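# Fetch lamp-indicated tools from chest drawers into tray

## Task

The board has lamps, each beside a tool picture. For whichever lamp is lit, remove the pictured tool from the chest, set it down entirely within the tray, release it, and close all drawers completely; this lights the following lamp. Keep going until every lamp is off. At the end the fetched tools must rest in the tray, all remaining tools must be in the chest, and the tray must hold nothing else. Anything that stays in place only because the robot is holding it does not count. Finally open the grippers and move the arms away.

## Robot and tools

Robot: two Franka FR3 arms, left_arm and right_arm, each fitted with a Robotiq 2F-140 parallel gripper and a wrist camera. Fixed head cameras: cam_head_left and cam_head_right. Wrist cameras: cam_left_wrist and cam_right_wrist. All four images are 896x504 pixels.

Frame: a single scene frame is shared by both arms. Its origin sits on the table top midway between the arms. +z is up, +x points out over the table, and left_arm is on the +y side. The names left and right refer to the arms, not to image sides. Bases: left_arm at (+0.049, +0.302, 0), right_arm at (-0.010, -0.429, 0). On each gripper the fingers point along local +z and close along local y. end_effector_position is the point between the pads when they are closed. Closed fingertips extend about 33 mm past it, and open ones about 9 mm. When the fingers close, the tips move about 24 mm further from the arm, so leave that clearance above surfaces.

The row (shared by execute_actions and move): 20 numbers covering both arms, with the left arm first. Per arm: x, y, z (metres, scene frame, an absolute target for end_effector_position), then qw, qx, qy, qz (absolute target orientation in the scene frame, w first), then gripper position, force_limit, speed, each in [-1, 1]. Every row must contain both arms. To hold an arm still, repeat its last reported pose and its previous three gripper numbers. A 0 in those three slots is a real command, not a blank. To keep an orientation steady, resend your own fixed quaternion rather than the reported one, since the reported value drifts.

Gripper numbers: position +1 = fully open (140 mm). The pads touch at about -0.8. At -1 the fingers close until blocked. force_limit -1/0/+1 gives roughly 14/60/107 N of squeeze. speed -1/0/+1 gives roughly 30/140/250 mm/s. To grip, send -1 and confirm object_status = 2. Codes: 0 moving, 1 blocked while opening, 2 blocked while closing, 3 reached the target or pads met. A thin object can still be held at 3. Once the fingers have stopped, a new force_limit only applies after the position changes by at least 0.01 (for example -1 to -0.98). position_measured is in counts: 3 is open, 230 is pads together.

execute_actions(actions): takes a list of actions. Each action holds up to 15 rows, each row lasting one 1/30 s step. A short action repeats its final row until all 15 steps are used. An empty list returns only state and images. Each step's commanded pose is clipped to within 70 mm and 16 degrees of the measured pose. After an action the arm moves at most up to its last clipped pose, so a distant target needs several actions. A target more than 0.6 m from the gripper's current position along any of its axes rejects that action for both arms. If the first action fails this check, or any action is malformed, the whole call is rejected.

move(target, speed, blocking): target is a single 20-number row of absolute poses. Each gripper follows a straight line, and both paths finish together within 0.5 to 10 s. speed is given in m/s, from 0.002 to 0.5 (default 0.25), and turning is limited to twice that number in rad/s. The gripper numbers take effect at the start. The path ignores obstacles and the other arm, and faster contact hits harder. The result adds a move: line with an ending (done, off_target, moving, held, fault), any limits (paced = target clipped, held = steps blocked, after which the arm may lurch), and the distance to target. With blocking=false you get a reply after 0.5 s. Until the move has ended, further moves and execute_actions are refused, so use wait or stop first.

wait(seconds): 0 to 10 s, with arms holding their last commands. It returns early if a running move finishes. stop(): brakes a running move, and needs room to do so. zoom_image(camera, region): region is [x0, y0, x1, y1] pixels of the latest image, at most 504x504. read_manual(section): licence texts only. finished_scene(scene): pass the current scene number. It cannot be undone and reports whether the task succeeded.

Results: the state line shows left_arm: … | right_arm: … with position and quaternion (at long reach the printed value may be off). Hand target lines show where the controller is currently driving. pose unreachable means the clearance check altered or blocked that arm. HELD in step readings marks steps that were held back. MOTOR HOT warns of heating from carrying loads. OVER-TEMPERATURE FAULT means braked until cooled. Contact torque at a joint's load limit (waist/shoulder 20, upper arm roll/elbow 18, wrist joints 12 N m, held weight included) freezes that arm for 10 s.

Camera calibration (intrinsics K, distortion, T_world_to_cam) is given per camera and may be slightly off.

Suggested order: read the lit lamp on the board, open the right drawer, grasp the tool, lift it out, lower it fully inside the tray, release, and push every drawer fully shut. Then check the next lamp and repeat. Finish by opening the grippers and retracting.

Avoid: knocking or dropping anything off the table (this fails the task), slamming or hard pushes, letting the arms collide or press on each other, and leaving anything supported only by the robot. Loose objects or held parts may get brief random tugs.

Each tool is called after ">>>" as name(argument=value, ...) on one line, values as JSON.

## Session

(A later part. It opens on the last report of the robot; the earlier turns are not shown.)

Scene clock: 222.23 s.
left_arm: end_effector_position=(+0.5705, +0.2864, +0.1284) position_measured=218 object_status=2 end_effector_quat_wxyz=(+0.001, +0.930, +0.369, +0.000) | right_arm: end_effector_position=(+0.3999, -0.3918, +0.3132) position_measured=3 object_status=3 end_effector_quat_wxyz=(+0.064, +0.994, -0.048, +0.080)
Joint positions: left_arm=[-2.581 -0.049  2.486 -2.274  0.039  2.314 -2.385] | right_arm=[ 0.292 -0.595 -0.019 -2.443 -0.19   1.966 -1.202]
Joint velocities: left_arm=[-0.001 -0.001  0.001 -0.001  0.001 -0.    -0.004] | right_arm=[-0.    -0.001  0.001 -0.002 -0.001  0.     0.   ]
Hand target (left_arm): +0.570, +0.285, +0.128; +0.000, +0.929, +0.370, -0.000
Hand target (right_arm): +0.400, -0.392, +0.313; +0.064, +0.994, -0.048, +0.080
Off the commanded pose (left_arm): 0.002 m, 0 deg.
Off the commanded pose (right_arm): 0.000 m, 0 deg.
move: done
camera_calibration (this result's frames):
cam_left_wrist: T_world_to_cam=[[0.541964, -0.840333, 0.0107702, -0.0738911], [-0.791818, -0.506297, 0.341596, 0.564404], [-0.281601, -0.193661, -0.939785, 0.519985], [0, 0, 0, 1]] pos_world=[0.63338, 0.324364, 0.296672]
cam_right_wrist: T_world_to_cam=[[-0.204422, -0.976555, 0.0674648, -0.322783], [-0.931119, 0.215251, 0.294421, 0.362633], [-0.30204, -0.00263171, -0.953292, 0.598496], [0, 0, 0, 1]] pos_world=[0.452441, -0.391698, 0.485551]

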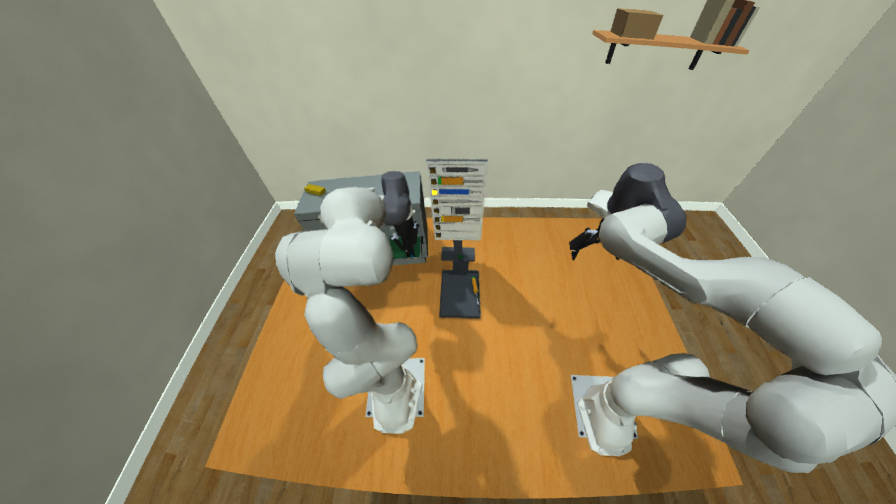

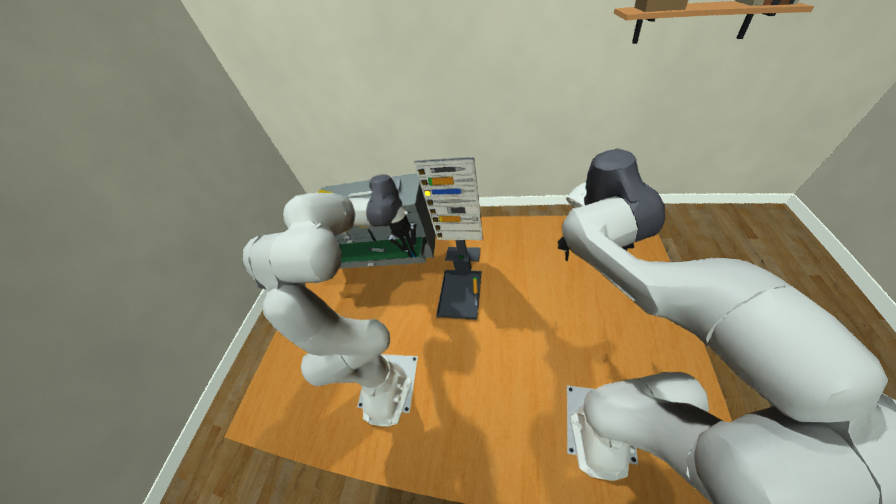

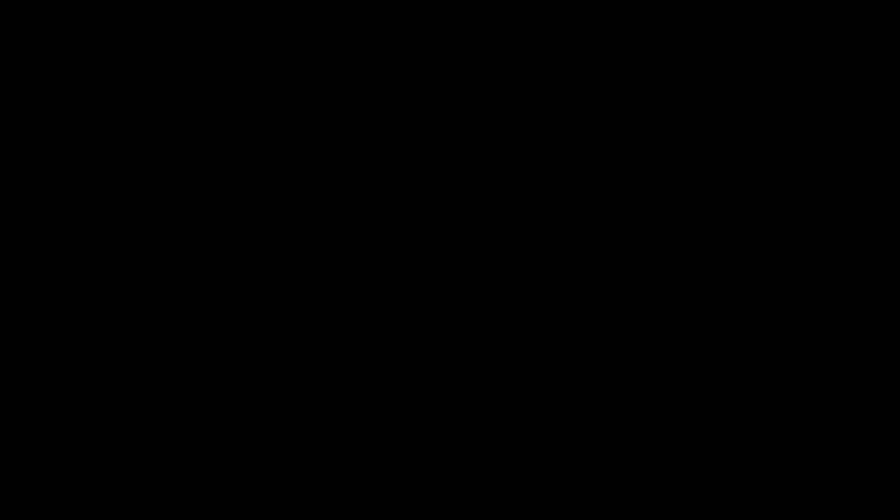

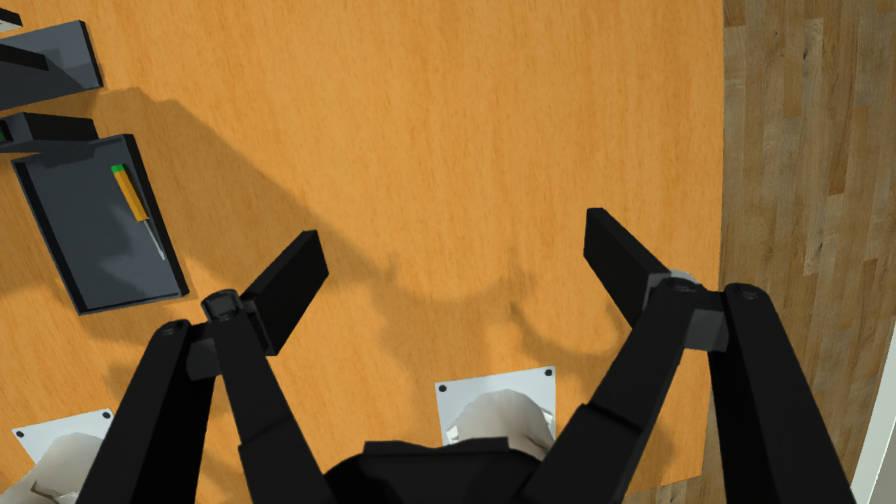

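>>> move(target=[0.565,0.285,0.16,0,0.93,0.37,0,-1,0.3,0,0.4,-0.392,0.313,0.064,0.994,-0.048,0.08,1,0,0], speed=0.05)

>>> move(target=[0.48,0.25,0.25,0,0.93,0.37,0,-1,0.3,0,0.4,-0.392,0.313,0.064,0.994,-0.048,0.08,1,0,0], speed=0.12)

>>> move(target=[0.40,0.06,0.15,0,1,0,0,-1,0.3,0,0.4,-0.392,0.313,0.064,0.994,-0.048,0.08,1,0,0], speed=0.15)

Scene clock: 223.33 s.
left_arm: end_effector_position=(+0.5688, +0.2856, +0.1594) position_measured=218 object_status=2 end_effector_quat_wxyz=(+0.000, +0.928, +0.373, +0.005) | right_arm: end_effector_position=(+0.3999, -0.3918, +0.3132) position_measured=3 object_status=3 end_effector_quat_wxyz=(+0.064, +0.994, -0.048, +0.080)
Joint positions: left_arm=[-2.581  0.024  2.486 -2.258 -0.014  2.249 -2.359] | right_arm=[ 0.292 -0.595 -0.019 -2.443 -0.19   1.966 -1.202]
Joint velocities: left_arm=[ 0.001  0.002  0.002  0.001 -0.008 -0.012  0.018] | right_arm=[ 0.    -0.002 -0.001  0.002 -0.001  0.001 -0.001]
Hand target (left_arm): +0.565, +0.286, +0.160; -0.000, +0.929, +0.370, +0.000
Hand target (right_arm): +0.400, -0.392, +0.313; +0.064, +0.994, -0.048, +0.080
Off the commanded pose (left_arm): 0.004 m, 1 deg.
Off the commanded pose (right_arm): 0.000 m, 0 deg.
move: off_target (left_arm)
camera_calibration (this result's frames):
cam_left_wrist: T_world_to_cam=[[0.550072, -0.835031, 0.0120167, -0.0803135], [-0.789684, -0.515412, 0.332791, 0.554782], [-0.271697, -0.192549, -0.942924, 0.543032], [0, 0, 0, 1]] pos_world=[0.629821, 0.323437, 0.328376]
cam_right_wrist: T_world_to_cam=[[-0.204422, -0.976555, 0.0674647, -0.322783], [-0.931119, 0.215251, 0.294421, 0.362633], [-0.30204, -0.00263164, -0.953292, 0.598496], [0, 0, 0, 1]] pos_world=[0.452441, -0.391698, 0.485551]

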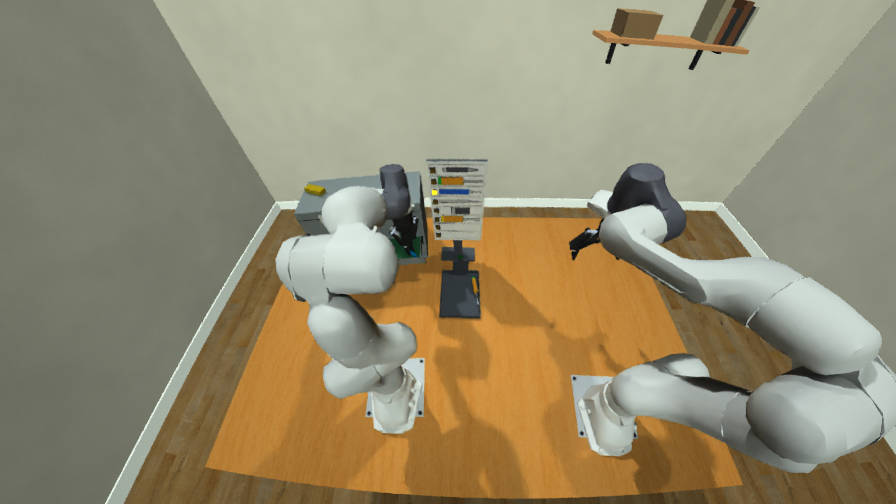

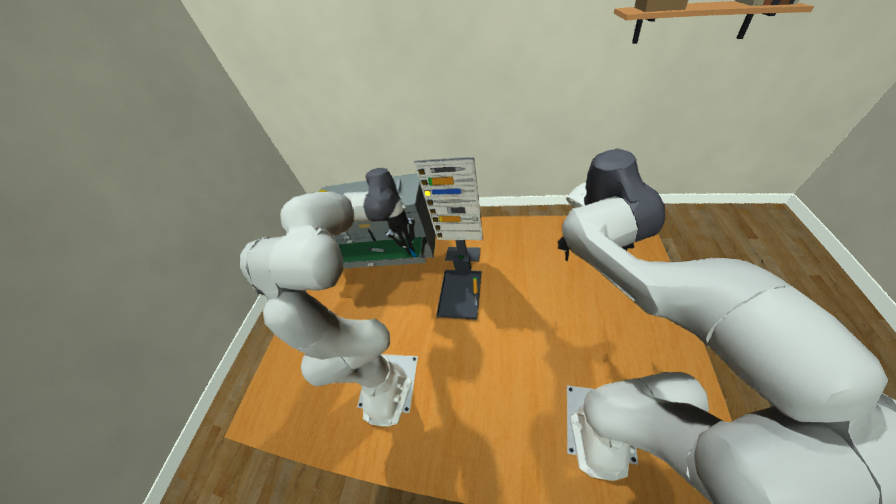

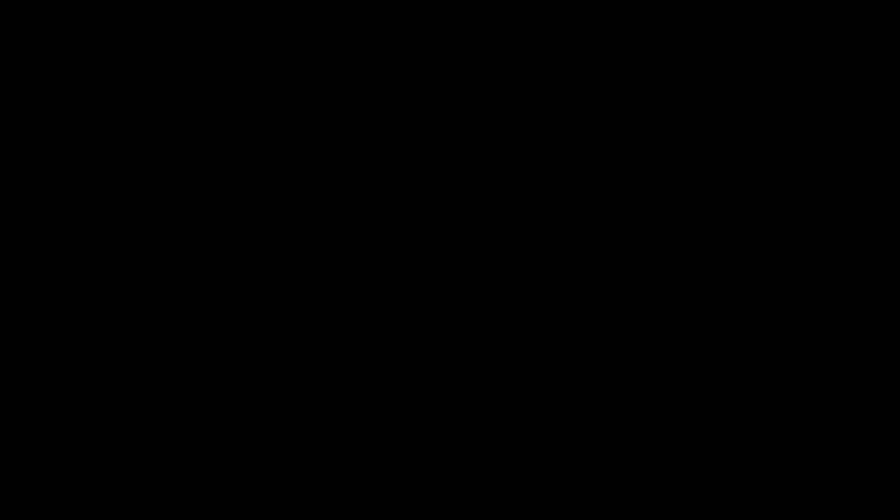

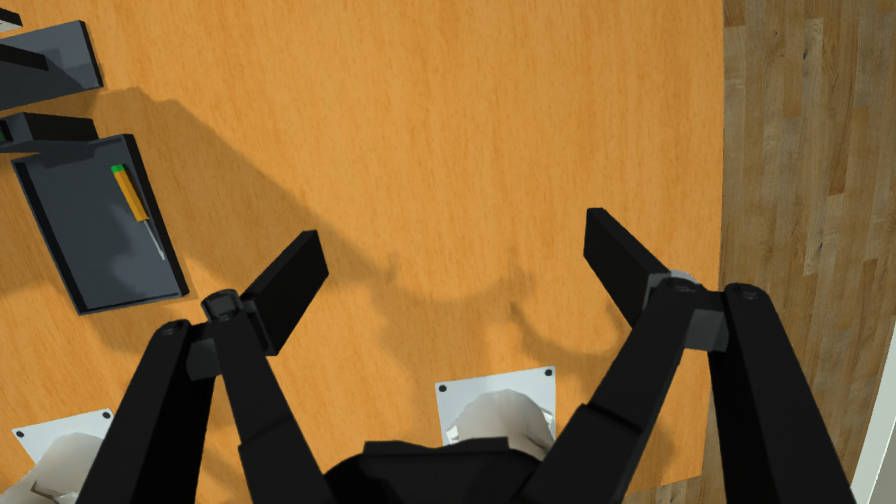

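Scene clock: 225.03 s.
left_arm: end_effector_position=(+0.4825, +0.2539, +0.2511) position_measured=218 object_status=2 end_effector_quat_wxyz=(-0.002, +0.928, +0.373, +0.003) | right_arm: end_effector_position=(+0.3999, -0.3918, +0.3132) position_measured=3 object_status=3 end_effector_quat_wxyz=(+0.064, +0.994, -0.048, +0.080)
Joint positions: left_arm=[-2.703  0.432  2.586 -2.366 -0.237  1.985 -2.252] | right_arm=[ 0.292 -0.595 -0.019 -2.443 -0.19   1.966 -1.202]
Joint velocities: left_arm=[-0.006  0.001  0.006 -0.001  0.    -0.01   0.006] | right_arm=[ 0.002  0.     0.    -0.002 -0.001 -0.    -0.001]
Hand target (left_arm): +0.481, +0.253, +0.251; -0.001, +0.929, +0.370, +0.000
Hand target (right_arm): +0.400, -0.392, +0.313; +0.064, +0.994, -0.048, +0.080
Off the commanded pose (left_arm): 0.005 m, 1 deg.
Off the commanded pose (right_arm): 0.000 m, 0 deg.
move: off_target (left_arm)
camera_calibration (this result's frames):
cam_left_wrist: T_world_to_cam=[[0.549941, -0.835187, 0.00535009, -0.0586395], [-0.787566, -0.516431, 0.336212, 0.438236], [-0.278036, -0.18911, -0.941771, 0.601878], [0, 0, 0, 1]] pos_world=[0.544732, 0.291165, 0.419806]
cam_right_wrist: T_world_to_cam=[[-0.204422, -0.976555, 0.0674648, -0.322783], [-0.931119, 0.215251, 0.294421, 0.362633], [-0.30204, -0.00263165, -0.953292, 0.598496], [0, 0, 0, 1]] pos_world=[0.452441, -0.391698, 0.485551]

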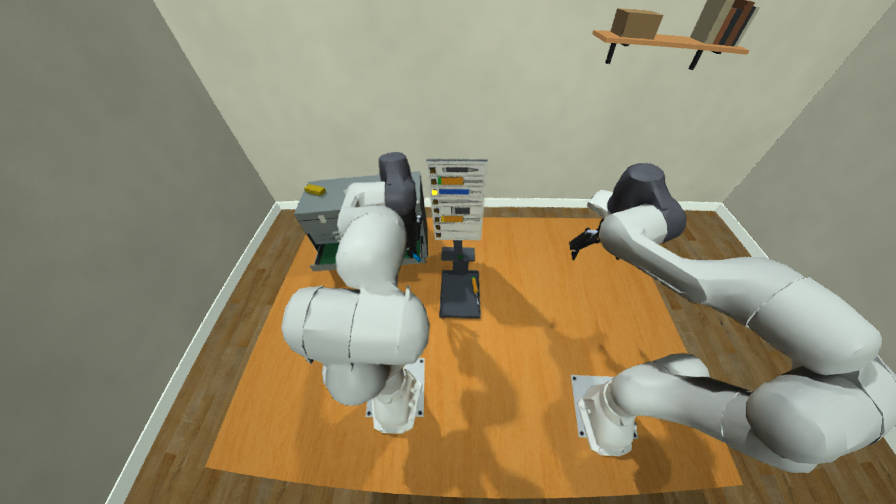

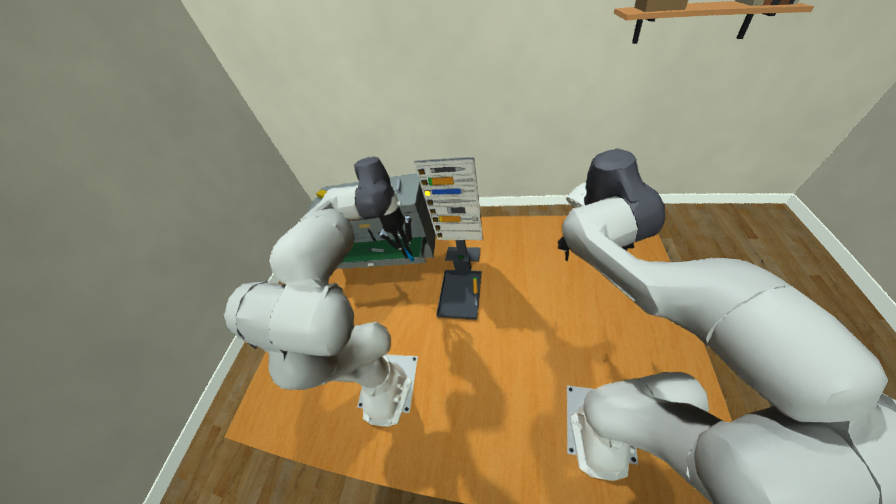

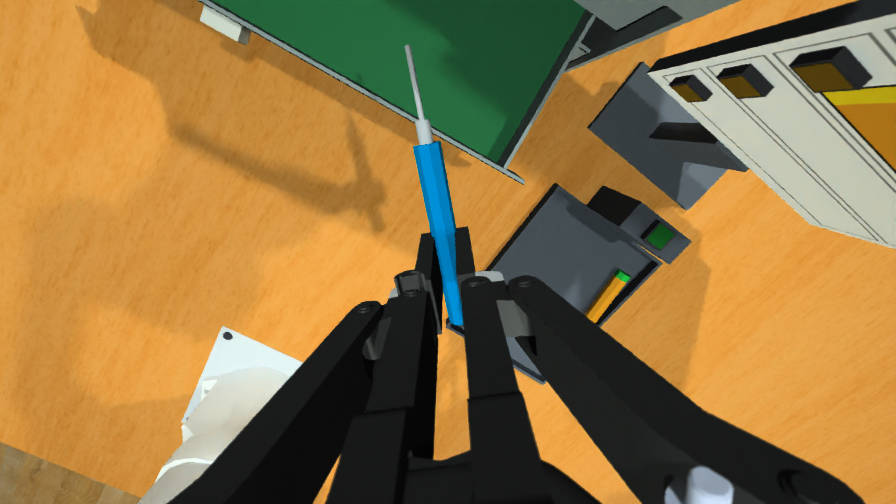

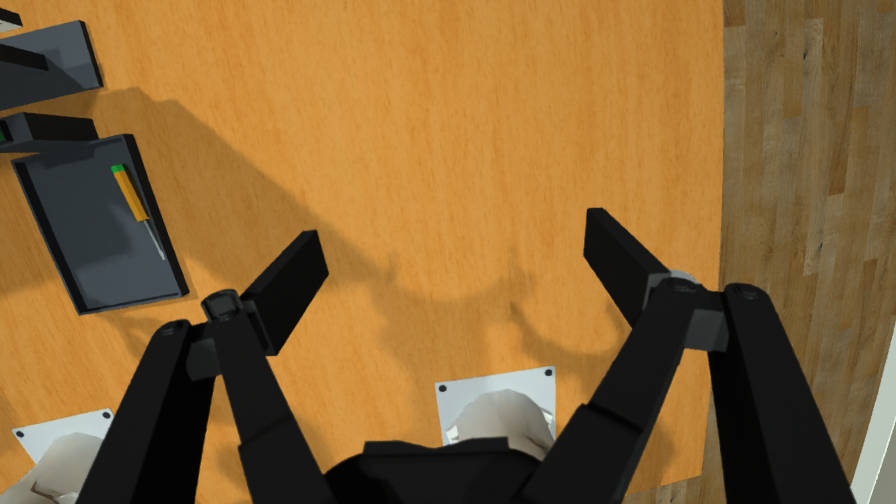

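Scene clock: 228.20 s.
left_arm: end_effector_position=(+0.3972, +0.0615, +0.1532) position_measured=218 object_status=2 end_effector_quat_wxyz=(-0.001, +1.000, +0.007, +0.000) | right_arm: end_effector_position=(+0.3999, -0.3918, +0.3132) position_measured=3 object_status=3 end_effector_quat_wxyz=(+0.064, +0.994, -0.048, +0.080)
Joint positions: left_arm=[-2.759  0.541  2.113 -2.535 -0.556  2.157 -1.767] | right_arm=[ 0.292 -0.595 -0.019 -2.443 -0.19   1.966 -1.202]
Joint velocities: left_arm=[-0.001  0.     0.     0.    -0.003  0.004  0.031] | right_arm=[-0.001 -0.001 -0.    -0.001 -0.001 -0.     0.   ]
Hand target (left_arm): +0.397, +0.060, +0.152; +0.001, +1.000, +0.000, +0.000
Hand target (right_arm): +0.400, -0.392, +0.313; +0.064, +0.994, -0.048, +0.080
Off the commanded pose (left_arm): 0.005 m, 1 deg.
Off the commanded pose (right_arm): 0.000 m, 0 deg.
joint sent to its limit (left arm) — the command would take joint 1 (waist) past its lower limit, so that joint was sent only as far as its limit.
move: off_target (left_arm)
camera_calibration (this result's frames):
cam_left_wrist: T_world_to_cam=[[-0.167234, -0.985887, 0.00774077, 0.121868], [-0.926148, 0.159783, 0.341641, 0.317164], [-0.338056, 0.0499647, -0.939799, 0.458422], [0, 0, 0, 1]] pos_world=[0.469094, 0.0465656, 0.321525]
cam_right_wrist: T_world_to_cam=[[-0.204422, -0.976555, 0.0674649, -0.322783], [-0.931119, 0.215251, 0.294421, 0.362633], [-0.30204, -0.00263172, -0.953292, 0.598496], [0, 0, 0, 1]] pos_world=[0.452441, -0.391698, 0.485551]

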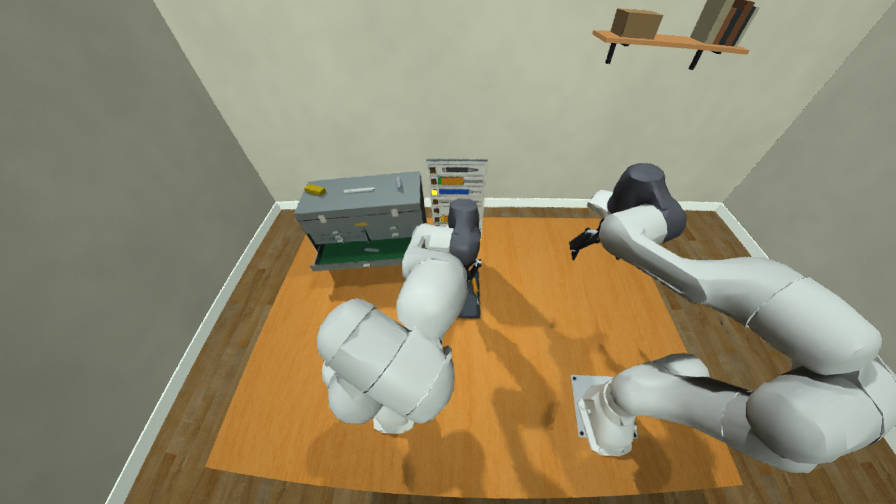

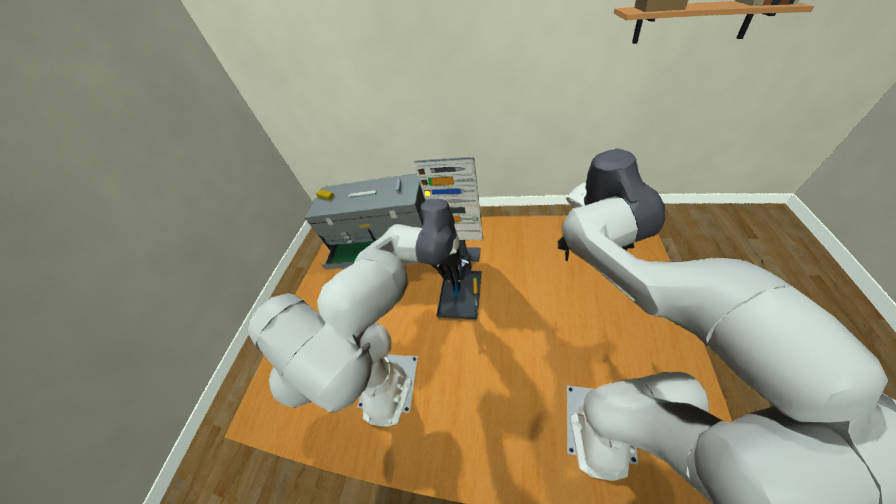

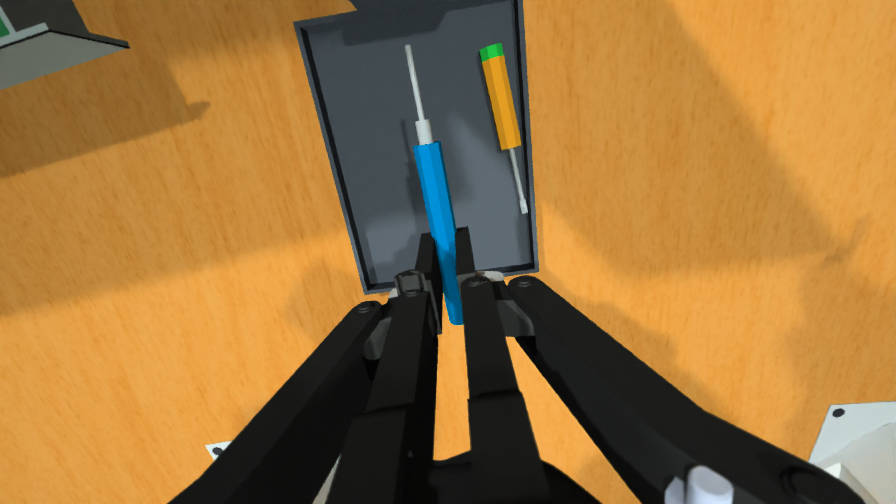

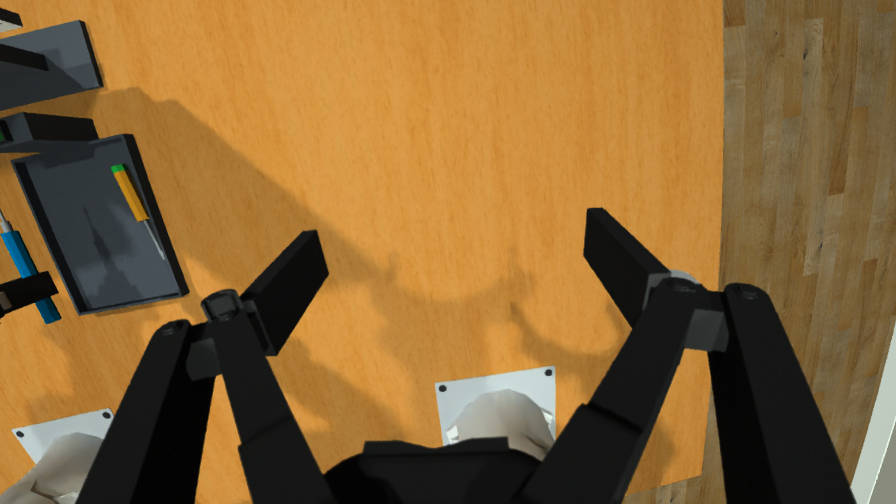

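>>> move(target=[0.42,0.055,0.05,0,1,0,0,-1,0.3,0,0.4,-0.392,0.313,0.064,0.994,-0.048,0.08,1,0,0], speed=0.08)

Scene clock: 230.17 s.
left_arm: end_effector_position=(+0.4168, +0.0536, +0.0515) position_measured=218 object_status=2 end_effector_quat_wxyz=(+0.002, +1.000, -0.005, -0.001) | right_arm: end_effector_position=(+0.3999, -0.3918, +0.3132) position_measured=3 object_status=3 end_effector_quat_wxyz=(+0.064, +0.994, -0.048, +0.080)
Joint positions: left_arm=[-2.261  0.272  1.554 -2.56  -0.479  2.509 -1.809] | right_arm=[ 0.292 -0.595 -0.019 -2.443 -0.19   1.966 -1.202]
Joint velocities: left_arm=[ 0.016  0.002 -0.017  0.002  0.001  0.008 -0.003] | right_arm=[ 0.     0.001 -0.     0.001  0.001  0.001  0.001]
Hand target (left_arm): +0.419, +0.053, +0.052; +0.003, +1.000, -0.001, +0.002
Hand target (right_arm): +0.400, -0.392, +0.313; +0.064, +0.994, -0.048, +0.080
Off the commanded pose (left_arm): 0.004 m, 1 deg.
Off the commanded pose (right_arm): 0.000 m, 0 deg.
move: off_target (left_arm)
camera_calibration (this result's frames):
cam_left_wrist: T_world_to_cam=[[-0.191023, -0.981503, 0.0127197, 0.127568], [-0.920856, 0.183677, 0.343929, 0.36774], [-0.339903, 0.0539853, -0.93891, 0.370384], [0, 0, 0, 1]] pos_world=[0.488898, 0.0376675, 0.219658]
cam_right_wrist: T_world_to_cam=[[-0.204422, -0.976555, 0.0674649, -0.322783], [-0.931119, 0.215251, 0.294421, 0.362633], [-0.30204, -0.00263172, -0.953292, 0.598496], [0, 0, 0, 1]] pos_world=[0.452441, -0.391698, 0.485551]

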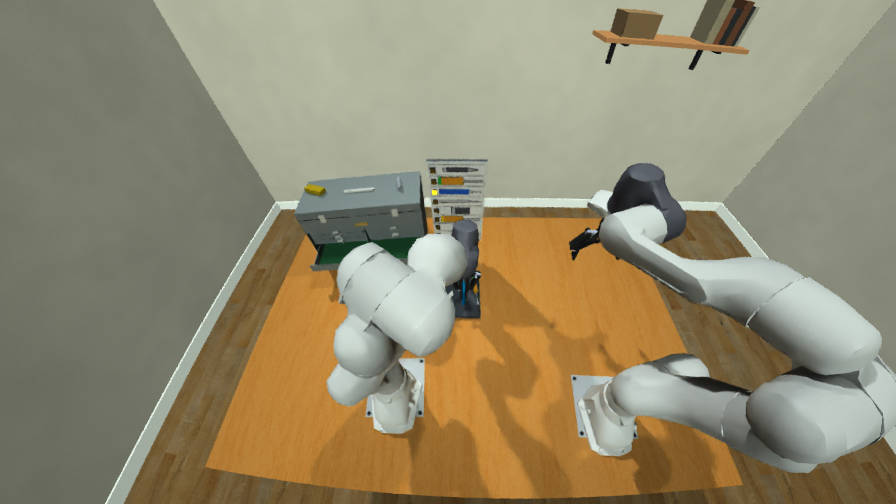

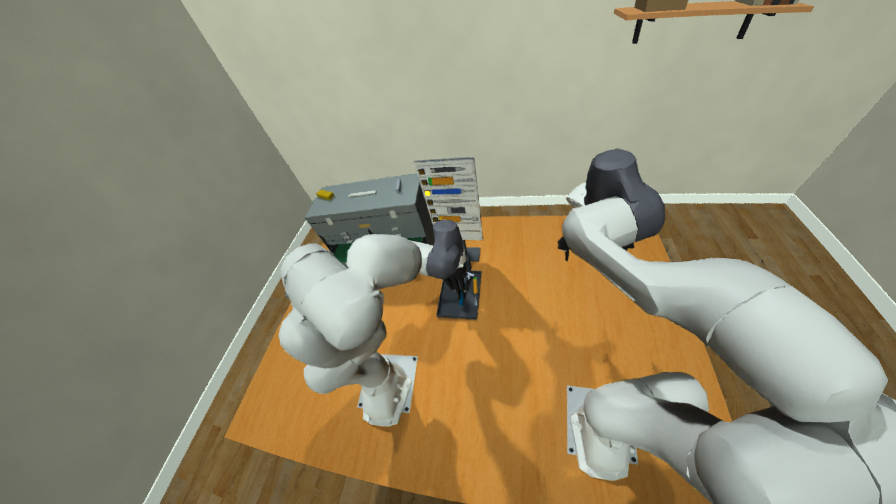

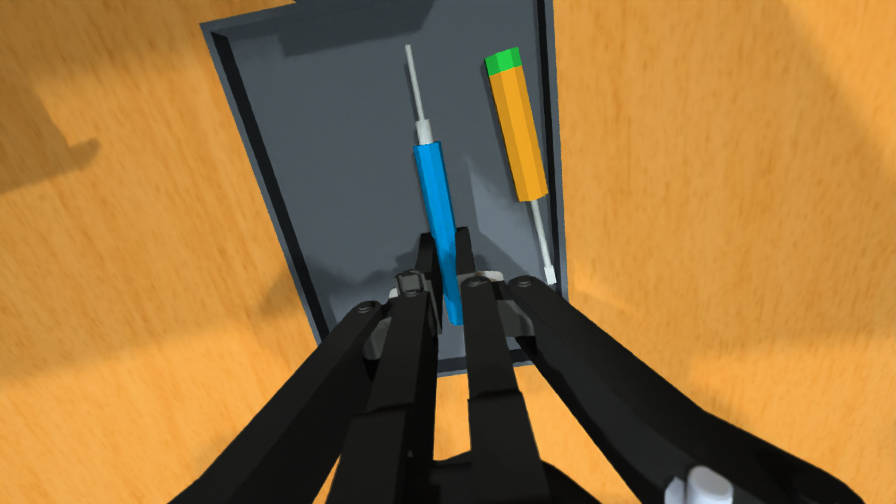

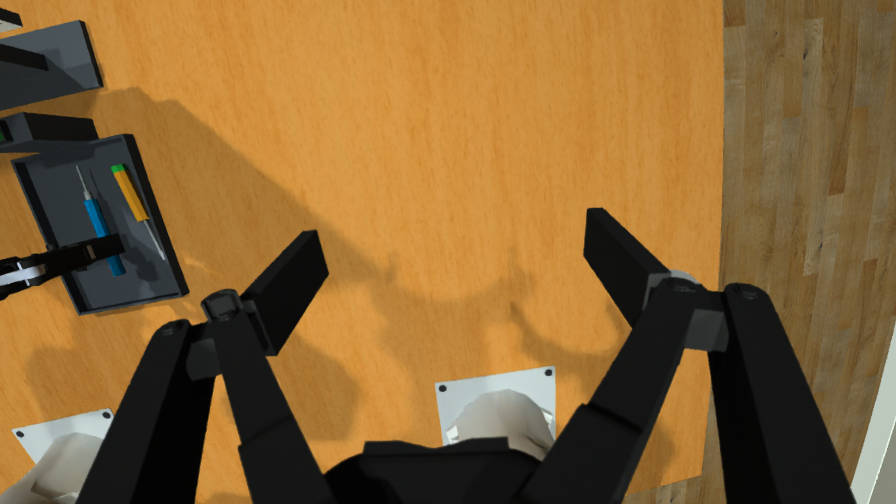

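>>> move(target=[0.42,0.055,0.05,0,1,0,0,-0.45,0.3,0,0.4,-0.392,0.313,0.064,0.994,-0.048,0.08,1,0,0])

>>> move(target=[0.42,0.06,0.2,0,1,0,0,-0.45,0.3,0,0.4,-0.392,0.313,0.064,0.994,-0.048,0.08,1,0,0], speed=0.15)

>>> move(target=[0.43,0.43,0.145,-0.017,0.964,0.063,0.258,-1,0.3,0,0.4,-0.392,0.313,0.064,0.994,-0.048,0.08,1,0,0], speed=0.2)

Scene clock: 231.03 s.
left_arm: end_effector_position=(+0.4181, +0.0556, +0.0495) position_measured=186 object_status=3 end_effector_quat_wxyz=(-0.000, +1.000, -0.003, -0.002) | right_arm: end_effector_position=(+0.3999, -0.3918, +0.3132) position_measured=3 object_status=3 end_effector_quat_wxyz=(+0.064, +0.994, -0.048, +0.080)
Joint positions: left_arm=[-2.231  0.274  1.528 -2.557 -0.479  2.51  -1.809] | right_arm=[ 0.292 -0.595 -0.019 -2.443 -0.19   1.966 -1.202]
Joint velocities: left_arm=[ 0.004  0.001 -0.005 -0.     0.001 -0.001 -0.   ] | right_arm=[ 0.     0.002  0.    -0.    -0.001 -0.001 -0.002]
Hand target (left_arm): +0.420, +0.055, +0.050; +0.000, +1.000, -0.000, +0.000
Hand target (right_arm): +0.400, -0.392, +0.313; +0.064, +0.994, -0.048, +0.080
Off the commanded pose (left_arm): 0.002 m, 0 deg.
Off the commanded pose (right_arm): 0.000 m, 0 deg.
move: done
camera_calibration (this result's frames):
cam_left_wrist: T_world_to_cam=[[-0.187094, -0.982298, 0.00930382, 0.128335], [-0.921043, 0.178705, 0.346041, 0.369545], [-0.341578, 0.0561731, -0.938173, 0.369381], [0, 0, 0, 1]] pos_world=[0.49055, 0.0392741, 0.217472]
cam_right_wrist: T_world_to_cam=[[-0.204422, -0.976555, 0.067465, -0.322783], [-0.931119, 0.21525, 0.294421, 0.362633], [-0.30204, -0.00263197, -0.953292, 0.598496], [0, 0, 0, 1]] pos_world=[0.452441, -0.391697, 0.485551]

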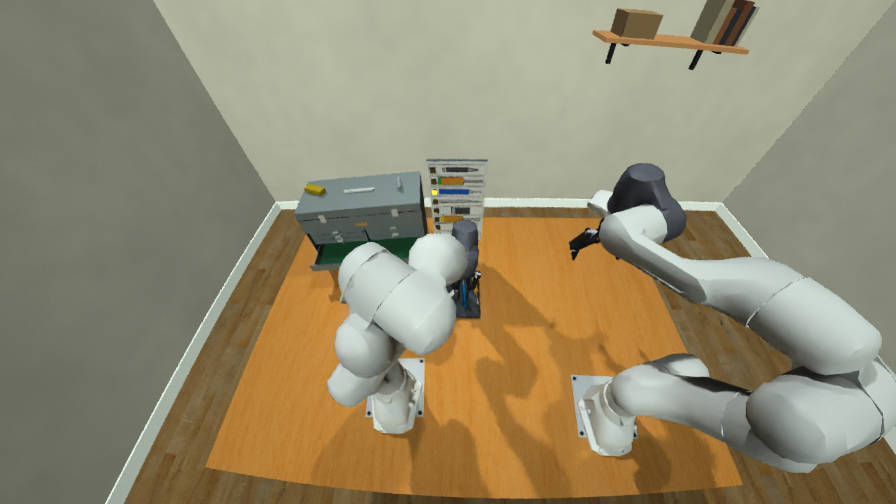

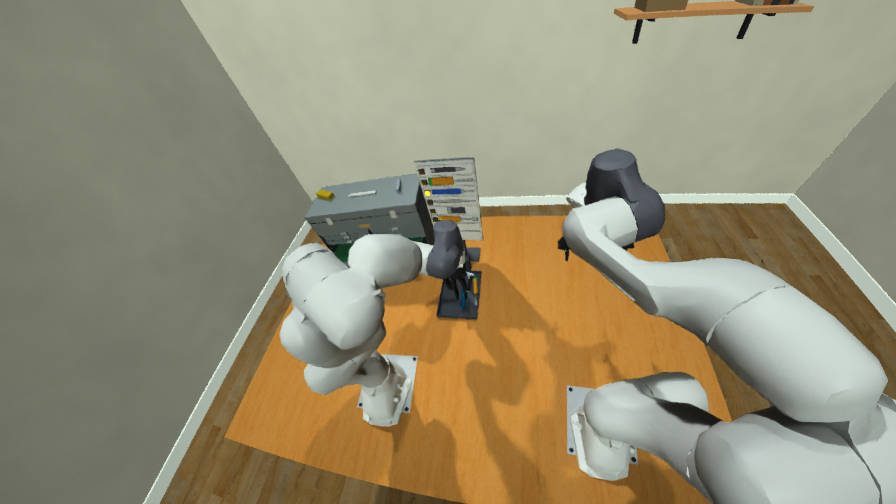

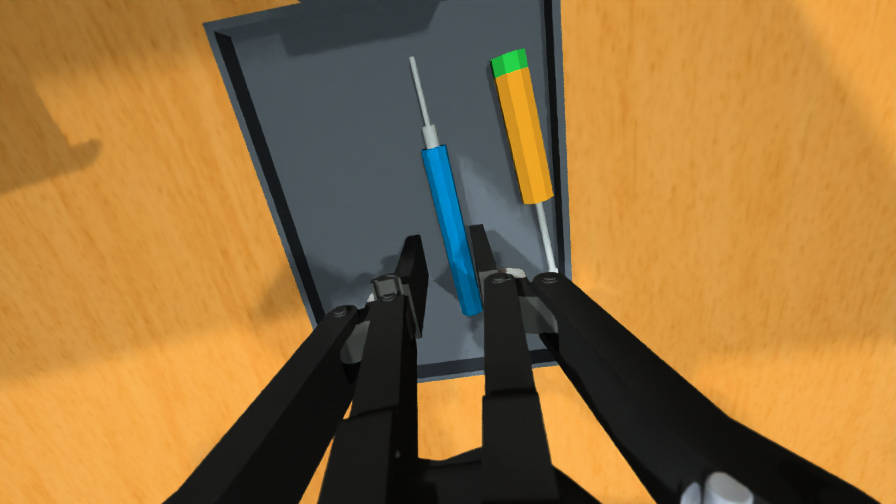

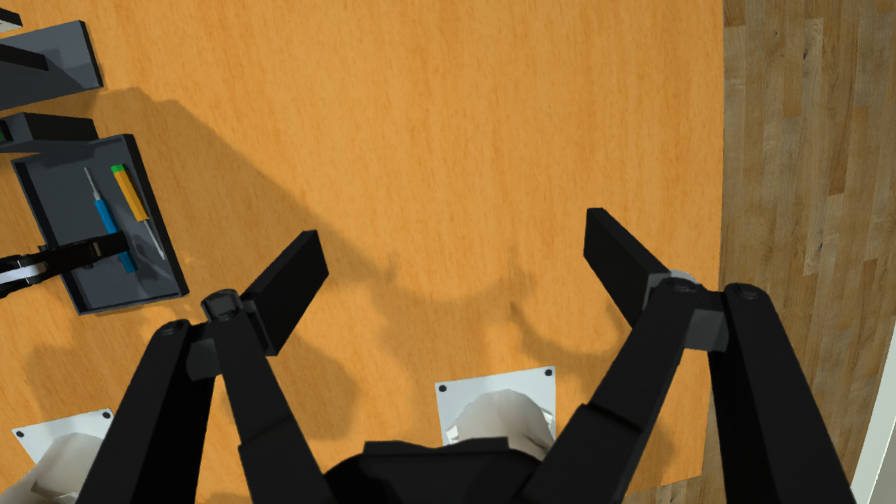

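Scene clock: 232.70 s.
left_arm: end_effector_position=(+0.4218, +0.0615, +0.1964) position_measured=186 object_status=3 end_effector_quat_wxyz=(-0.000, +1.000, +0.005, -0.002) | right_arm: end_effector_position=(+0.3999, -0.3918, +0.3132) position_measured=3 object_status=3 end_effector_quat_wxyz=(+0.064, +0.994, -0.048, +0.080)
Joint positions: left_arm=[-2.706  0.531  2.146 -2.415 -0.5    2.048 -1.763] | right_arm=[ 0.292 -0.595 -0.019 -2.443 -0.19   1.966 -1.202]
Joint velocities: left_arm=[ 0.    -0.001  0.001  0.001 -0.    -0.013  0.001] | right_arm=[ 0.    -0.001 -0.001 -0.     0.     0.     0.   ]
Hand target (left_arm): +0.421, +0.062, +0.197; -0.002, +1.000, +0.001, -0.002
Hand target (right_arm): +0.400, -0.392, +0.313; +0.064, +0.994, -0.048, +0.080
Off the commanded pose (left_arm): 0.004 m, 1 deg.
Off the commanded pose (right_arm): 0.000 m, 0 deg.
move: off_target (left_arm)
camera_calibration (this result's frames):
cam_left_wrist: T_world_to_cam=[[-0.170909, -0.985241, 0.00949609, 0.126782], [-0.924286, 0.163659, 0.344834, 0.323563], [-0.341299, 0.0501581, -0.938616, 0.508414], [0, 0, 0, 1]] pos_world=[0.494254, 0.0464563, 0.364426]
cam_right_wrist: T_world_to_cam=[[-0.204422, -0.976555, 0.067465, -0.322783], [-0.931119, 0.215251, 0.294421, 0.362633], [-0.30204, -0.00263181, -0.953291, 0.598496], [0, 0, 0, 1]] pos_world=[0.452441, -0.391698, 0.485551]

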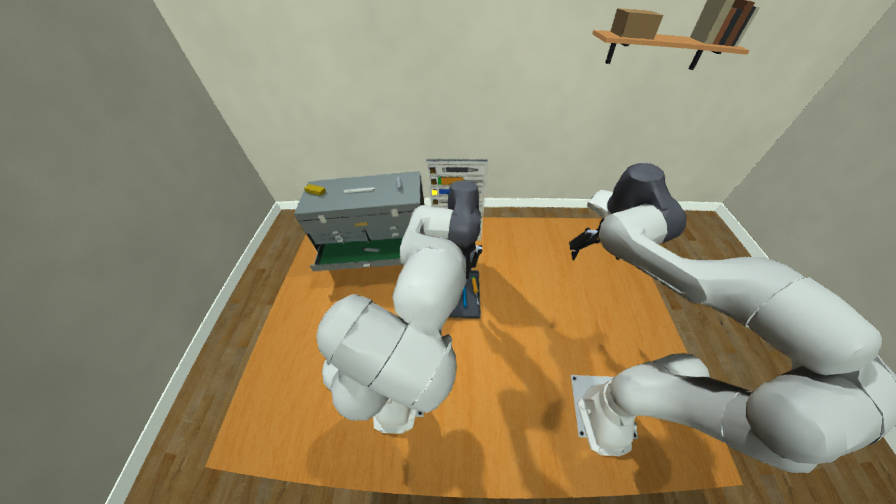

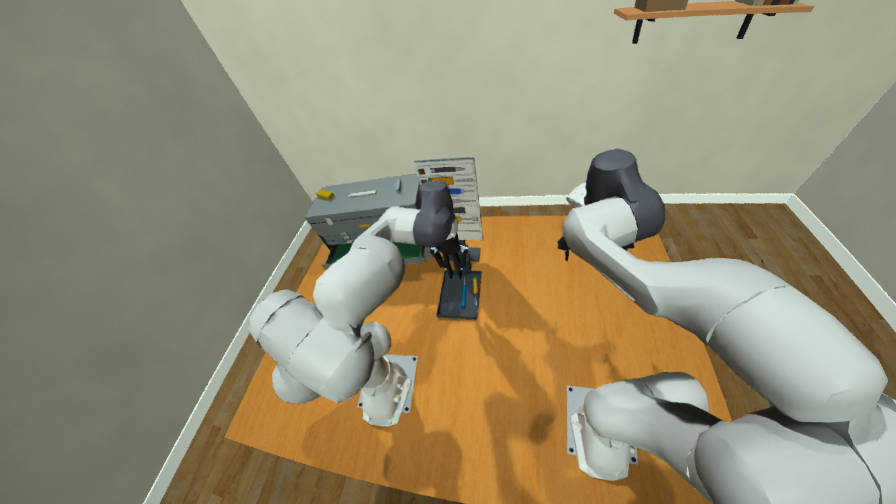

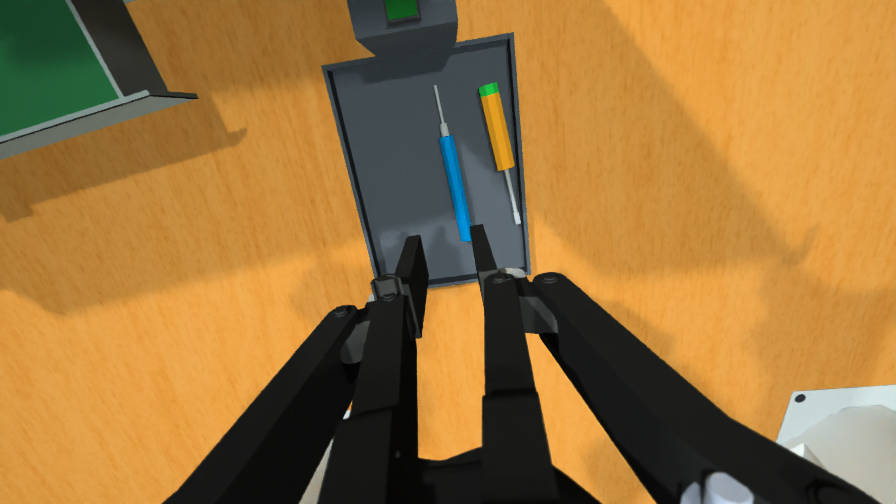

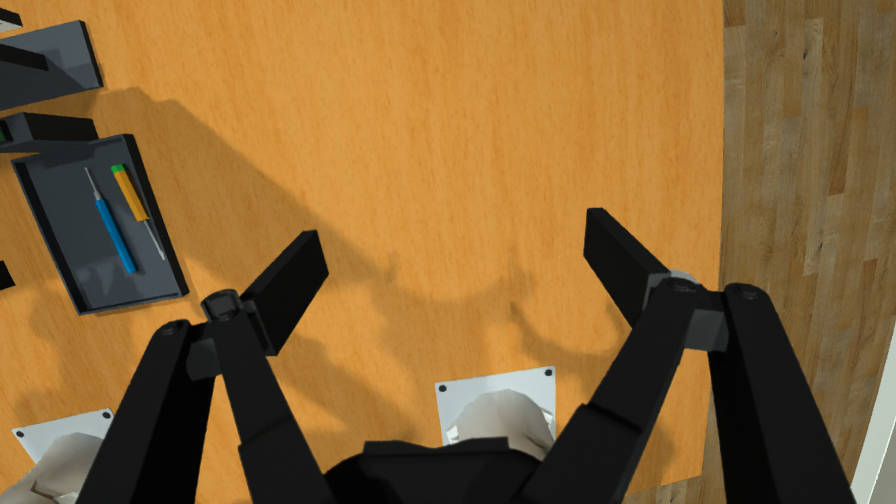

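Scene clock: 236.23 s.
left_arm: end_effector_position=(+0.4307, +0.4334, +0.1443) position_measured=234 object_status=3 end_effector_quat_wxyz=(-0.019, +0.965, +0.077, +0.251) | right_arm: end_effector_position=(+0.3999, -0.3918, +0.3132) position_measured=3 object_status=3 end_effector_quat_wxyz=(+0.064, +0.994, -0.048, +0.080)
Joint positions: left_arm=[-2.539  0.684  2.624 -3.045 -1.089  2.777 -0.592] | right_arm=[ 0.292 -0.595 -0.019 -2.443 -0.19   1.966 -1.202]
Joint velocities: left_arm=[ 0.052  0.023 -0.072 -0.    -0.106 -0.027  0.107] | right_arm=[-0.001 -0.001 -0.001 -0.001 -0.001 -0.     0.001]
Hand target (left_arm): +0.430, +0.432, +0.144; -0.020, +0.965, +0.064, +0.252
Hand target (right_arm): +0.400, -0.392, +0.313; +0.064, +0.994, -0.048, +0.080
Off the commanded pose (left_arm): 0.004 m, 2 deg.
Off the commanded pose (right_arm): 0.000 m, 0 deg.
joint sent to its limit (left arm) — the command would take joint 4 (elbow) past its lower limit, so that joint was sent only as far as its limit.
move: off_target (left_arm)
camera_calibration (this result's frames):
cam_left_wrist: T_world_to_cam=[[-0.00612787, -0.996854, -0.0790247, 0.442056], [-0.98816, 0.0181519, -0.152351, 0.451248], [0.153306, 0.0771554, -0.985162, 0.225945], [0, 0, 0, 1]] pos_world=[0.413975, 0.415041, 0.326274]
cam_right_wrist: T_world_to_cam=[[-0.204422, -0.976555, 0.067465, -0.322783], [-0.931119, 0.215251, 0.294421, 0.362633], [-0.30204, -0.00263188, -0.953292, 0.598496], [0, 0, 0, 1]] pos_world=[0.452441, -0.391697, 0.485551]

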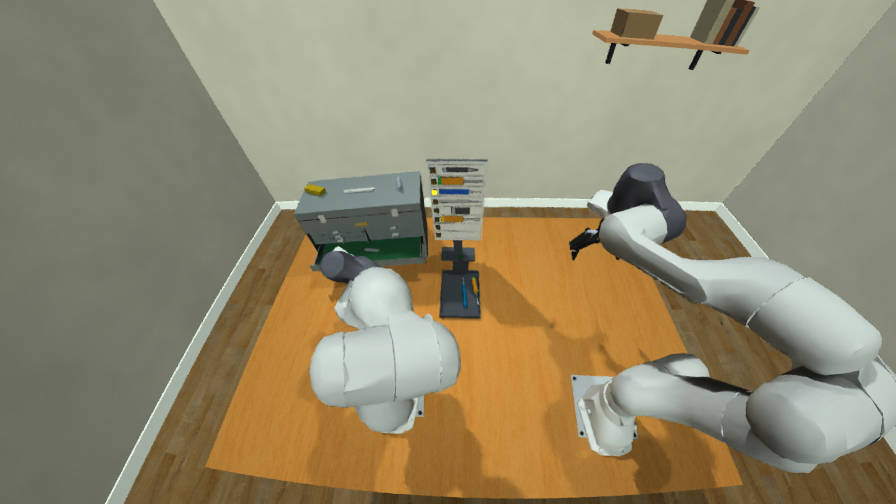

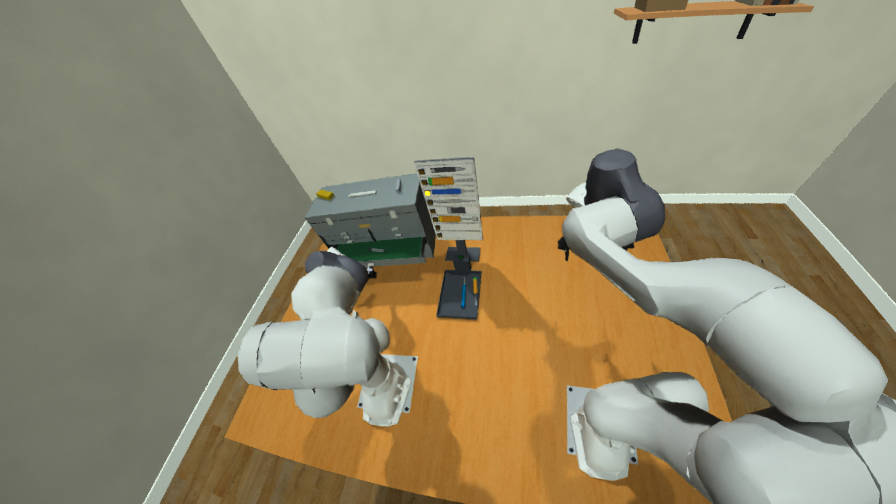

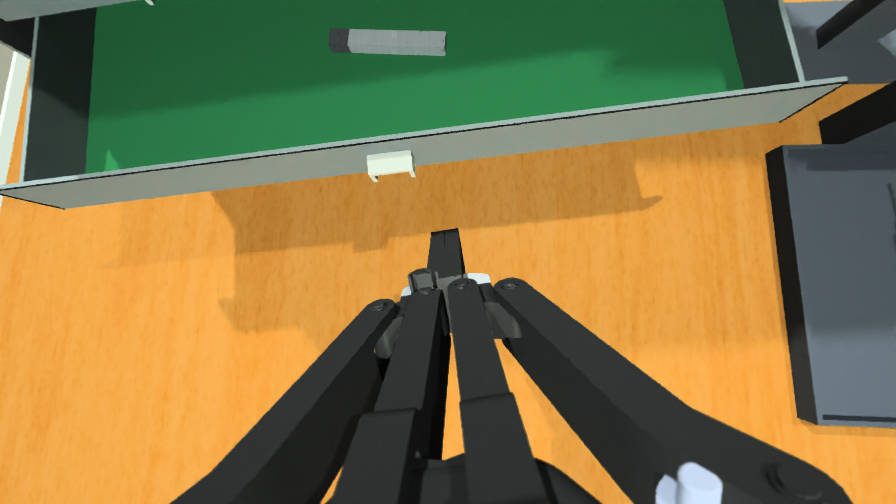

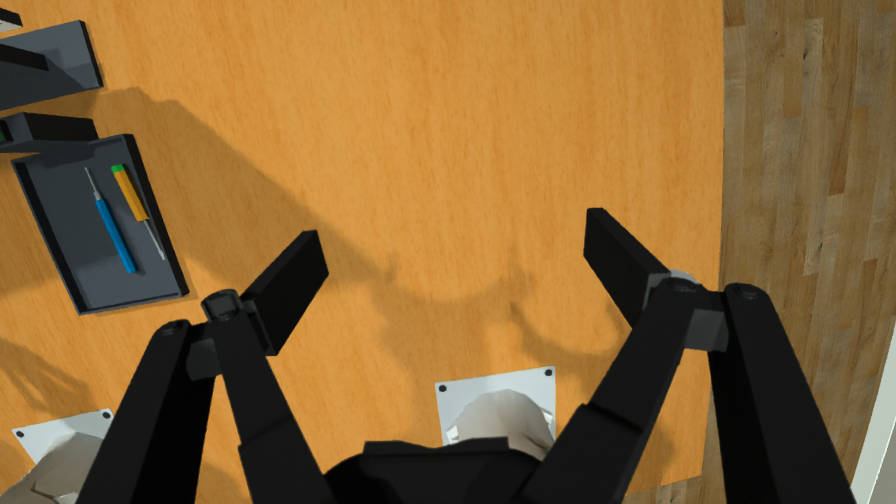

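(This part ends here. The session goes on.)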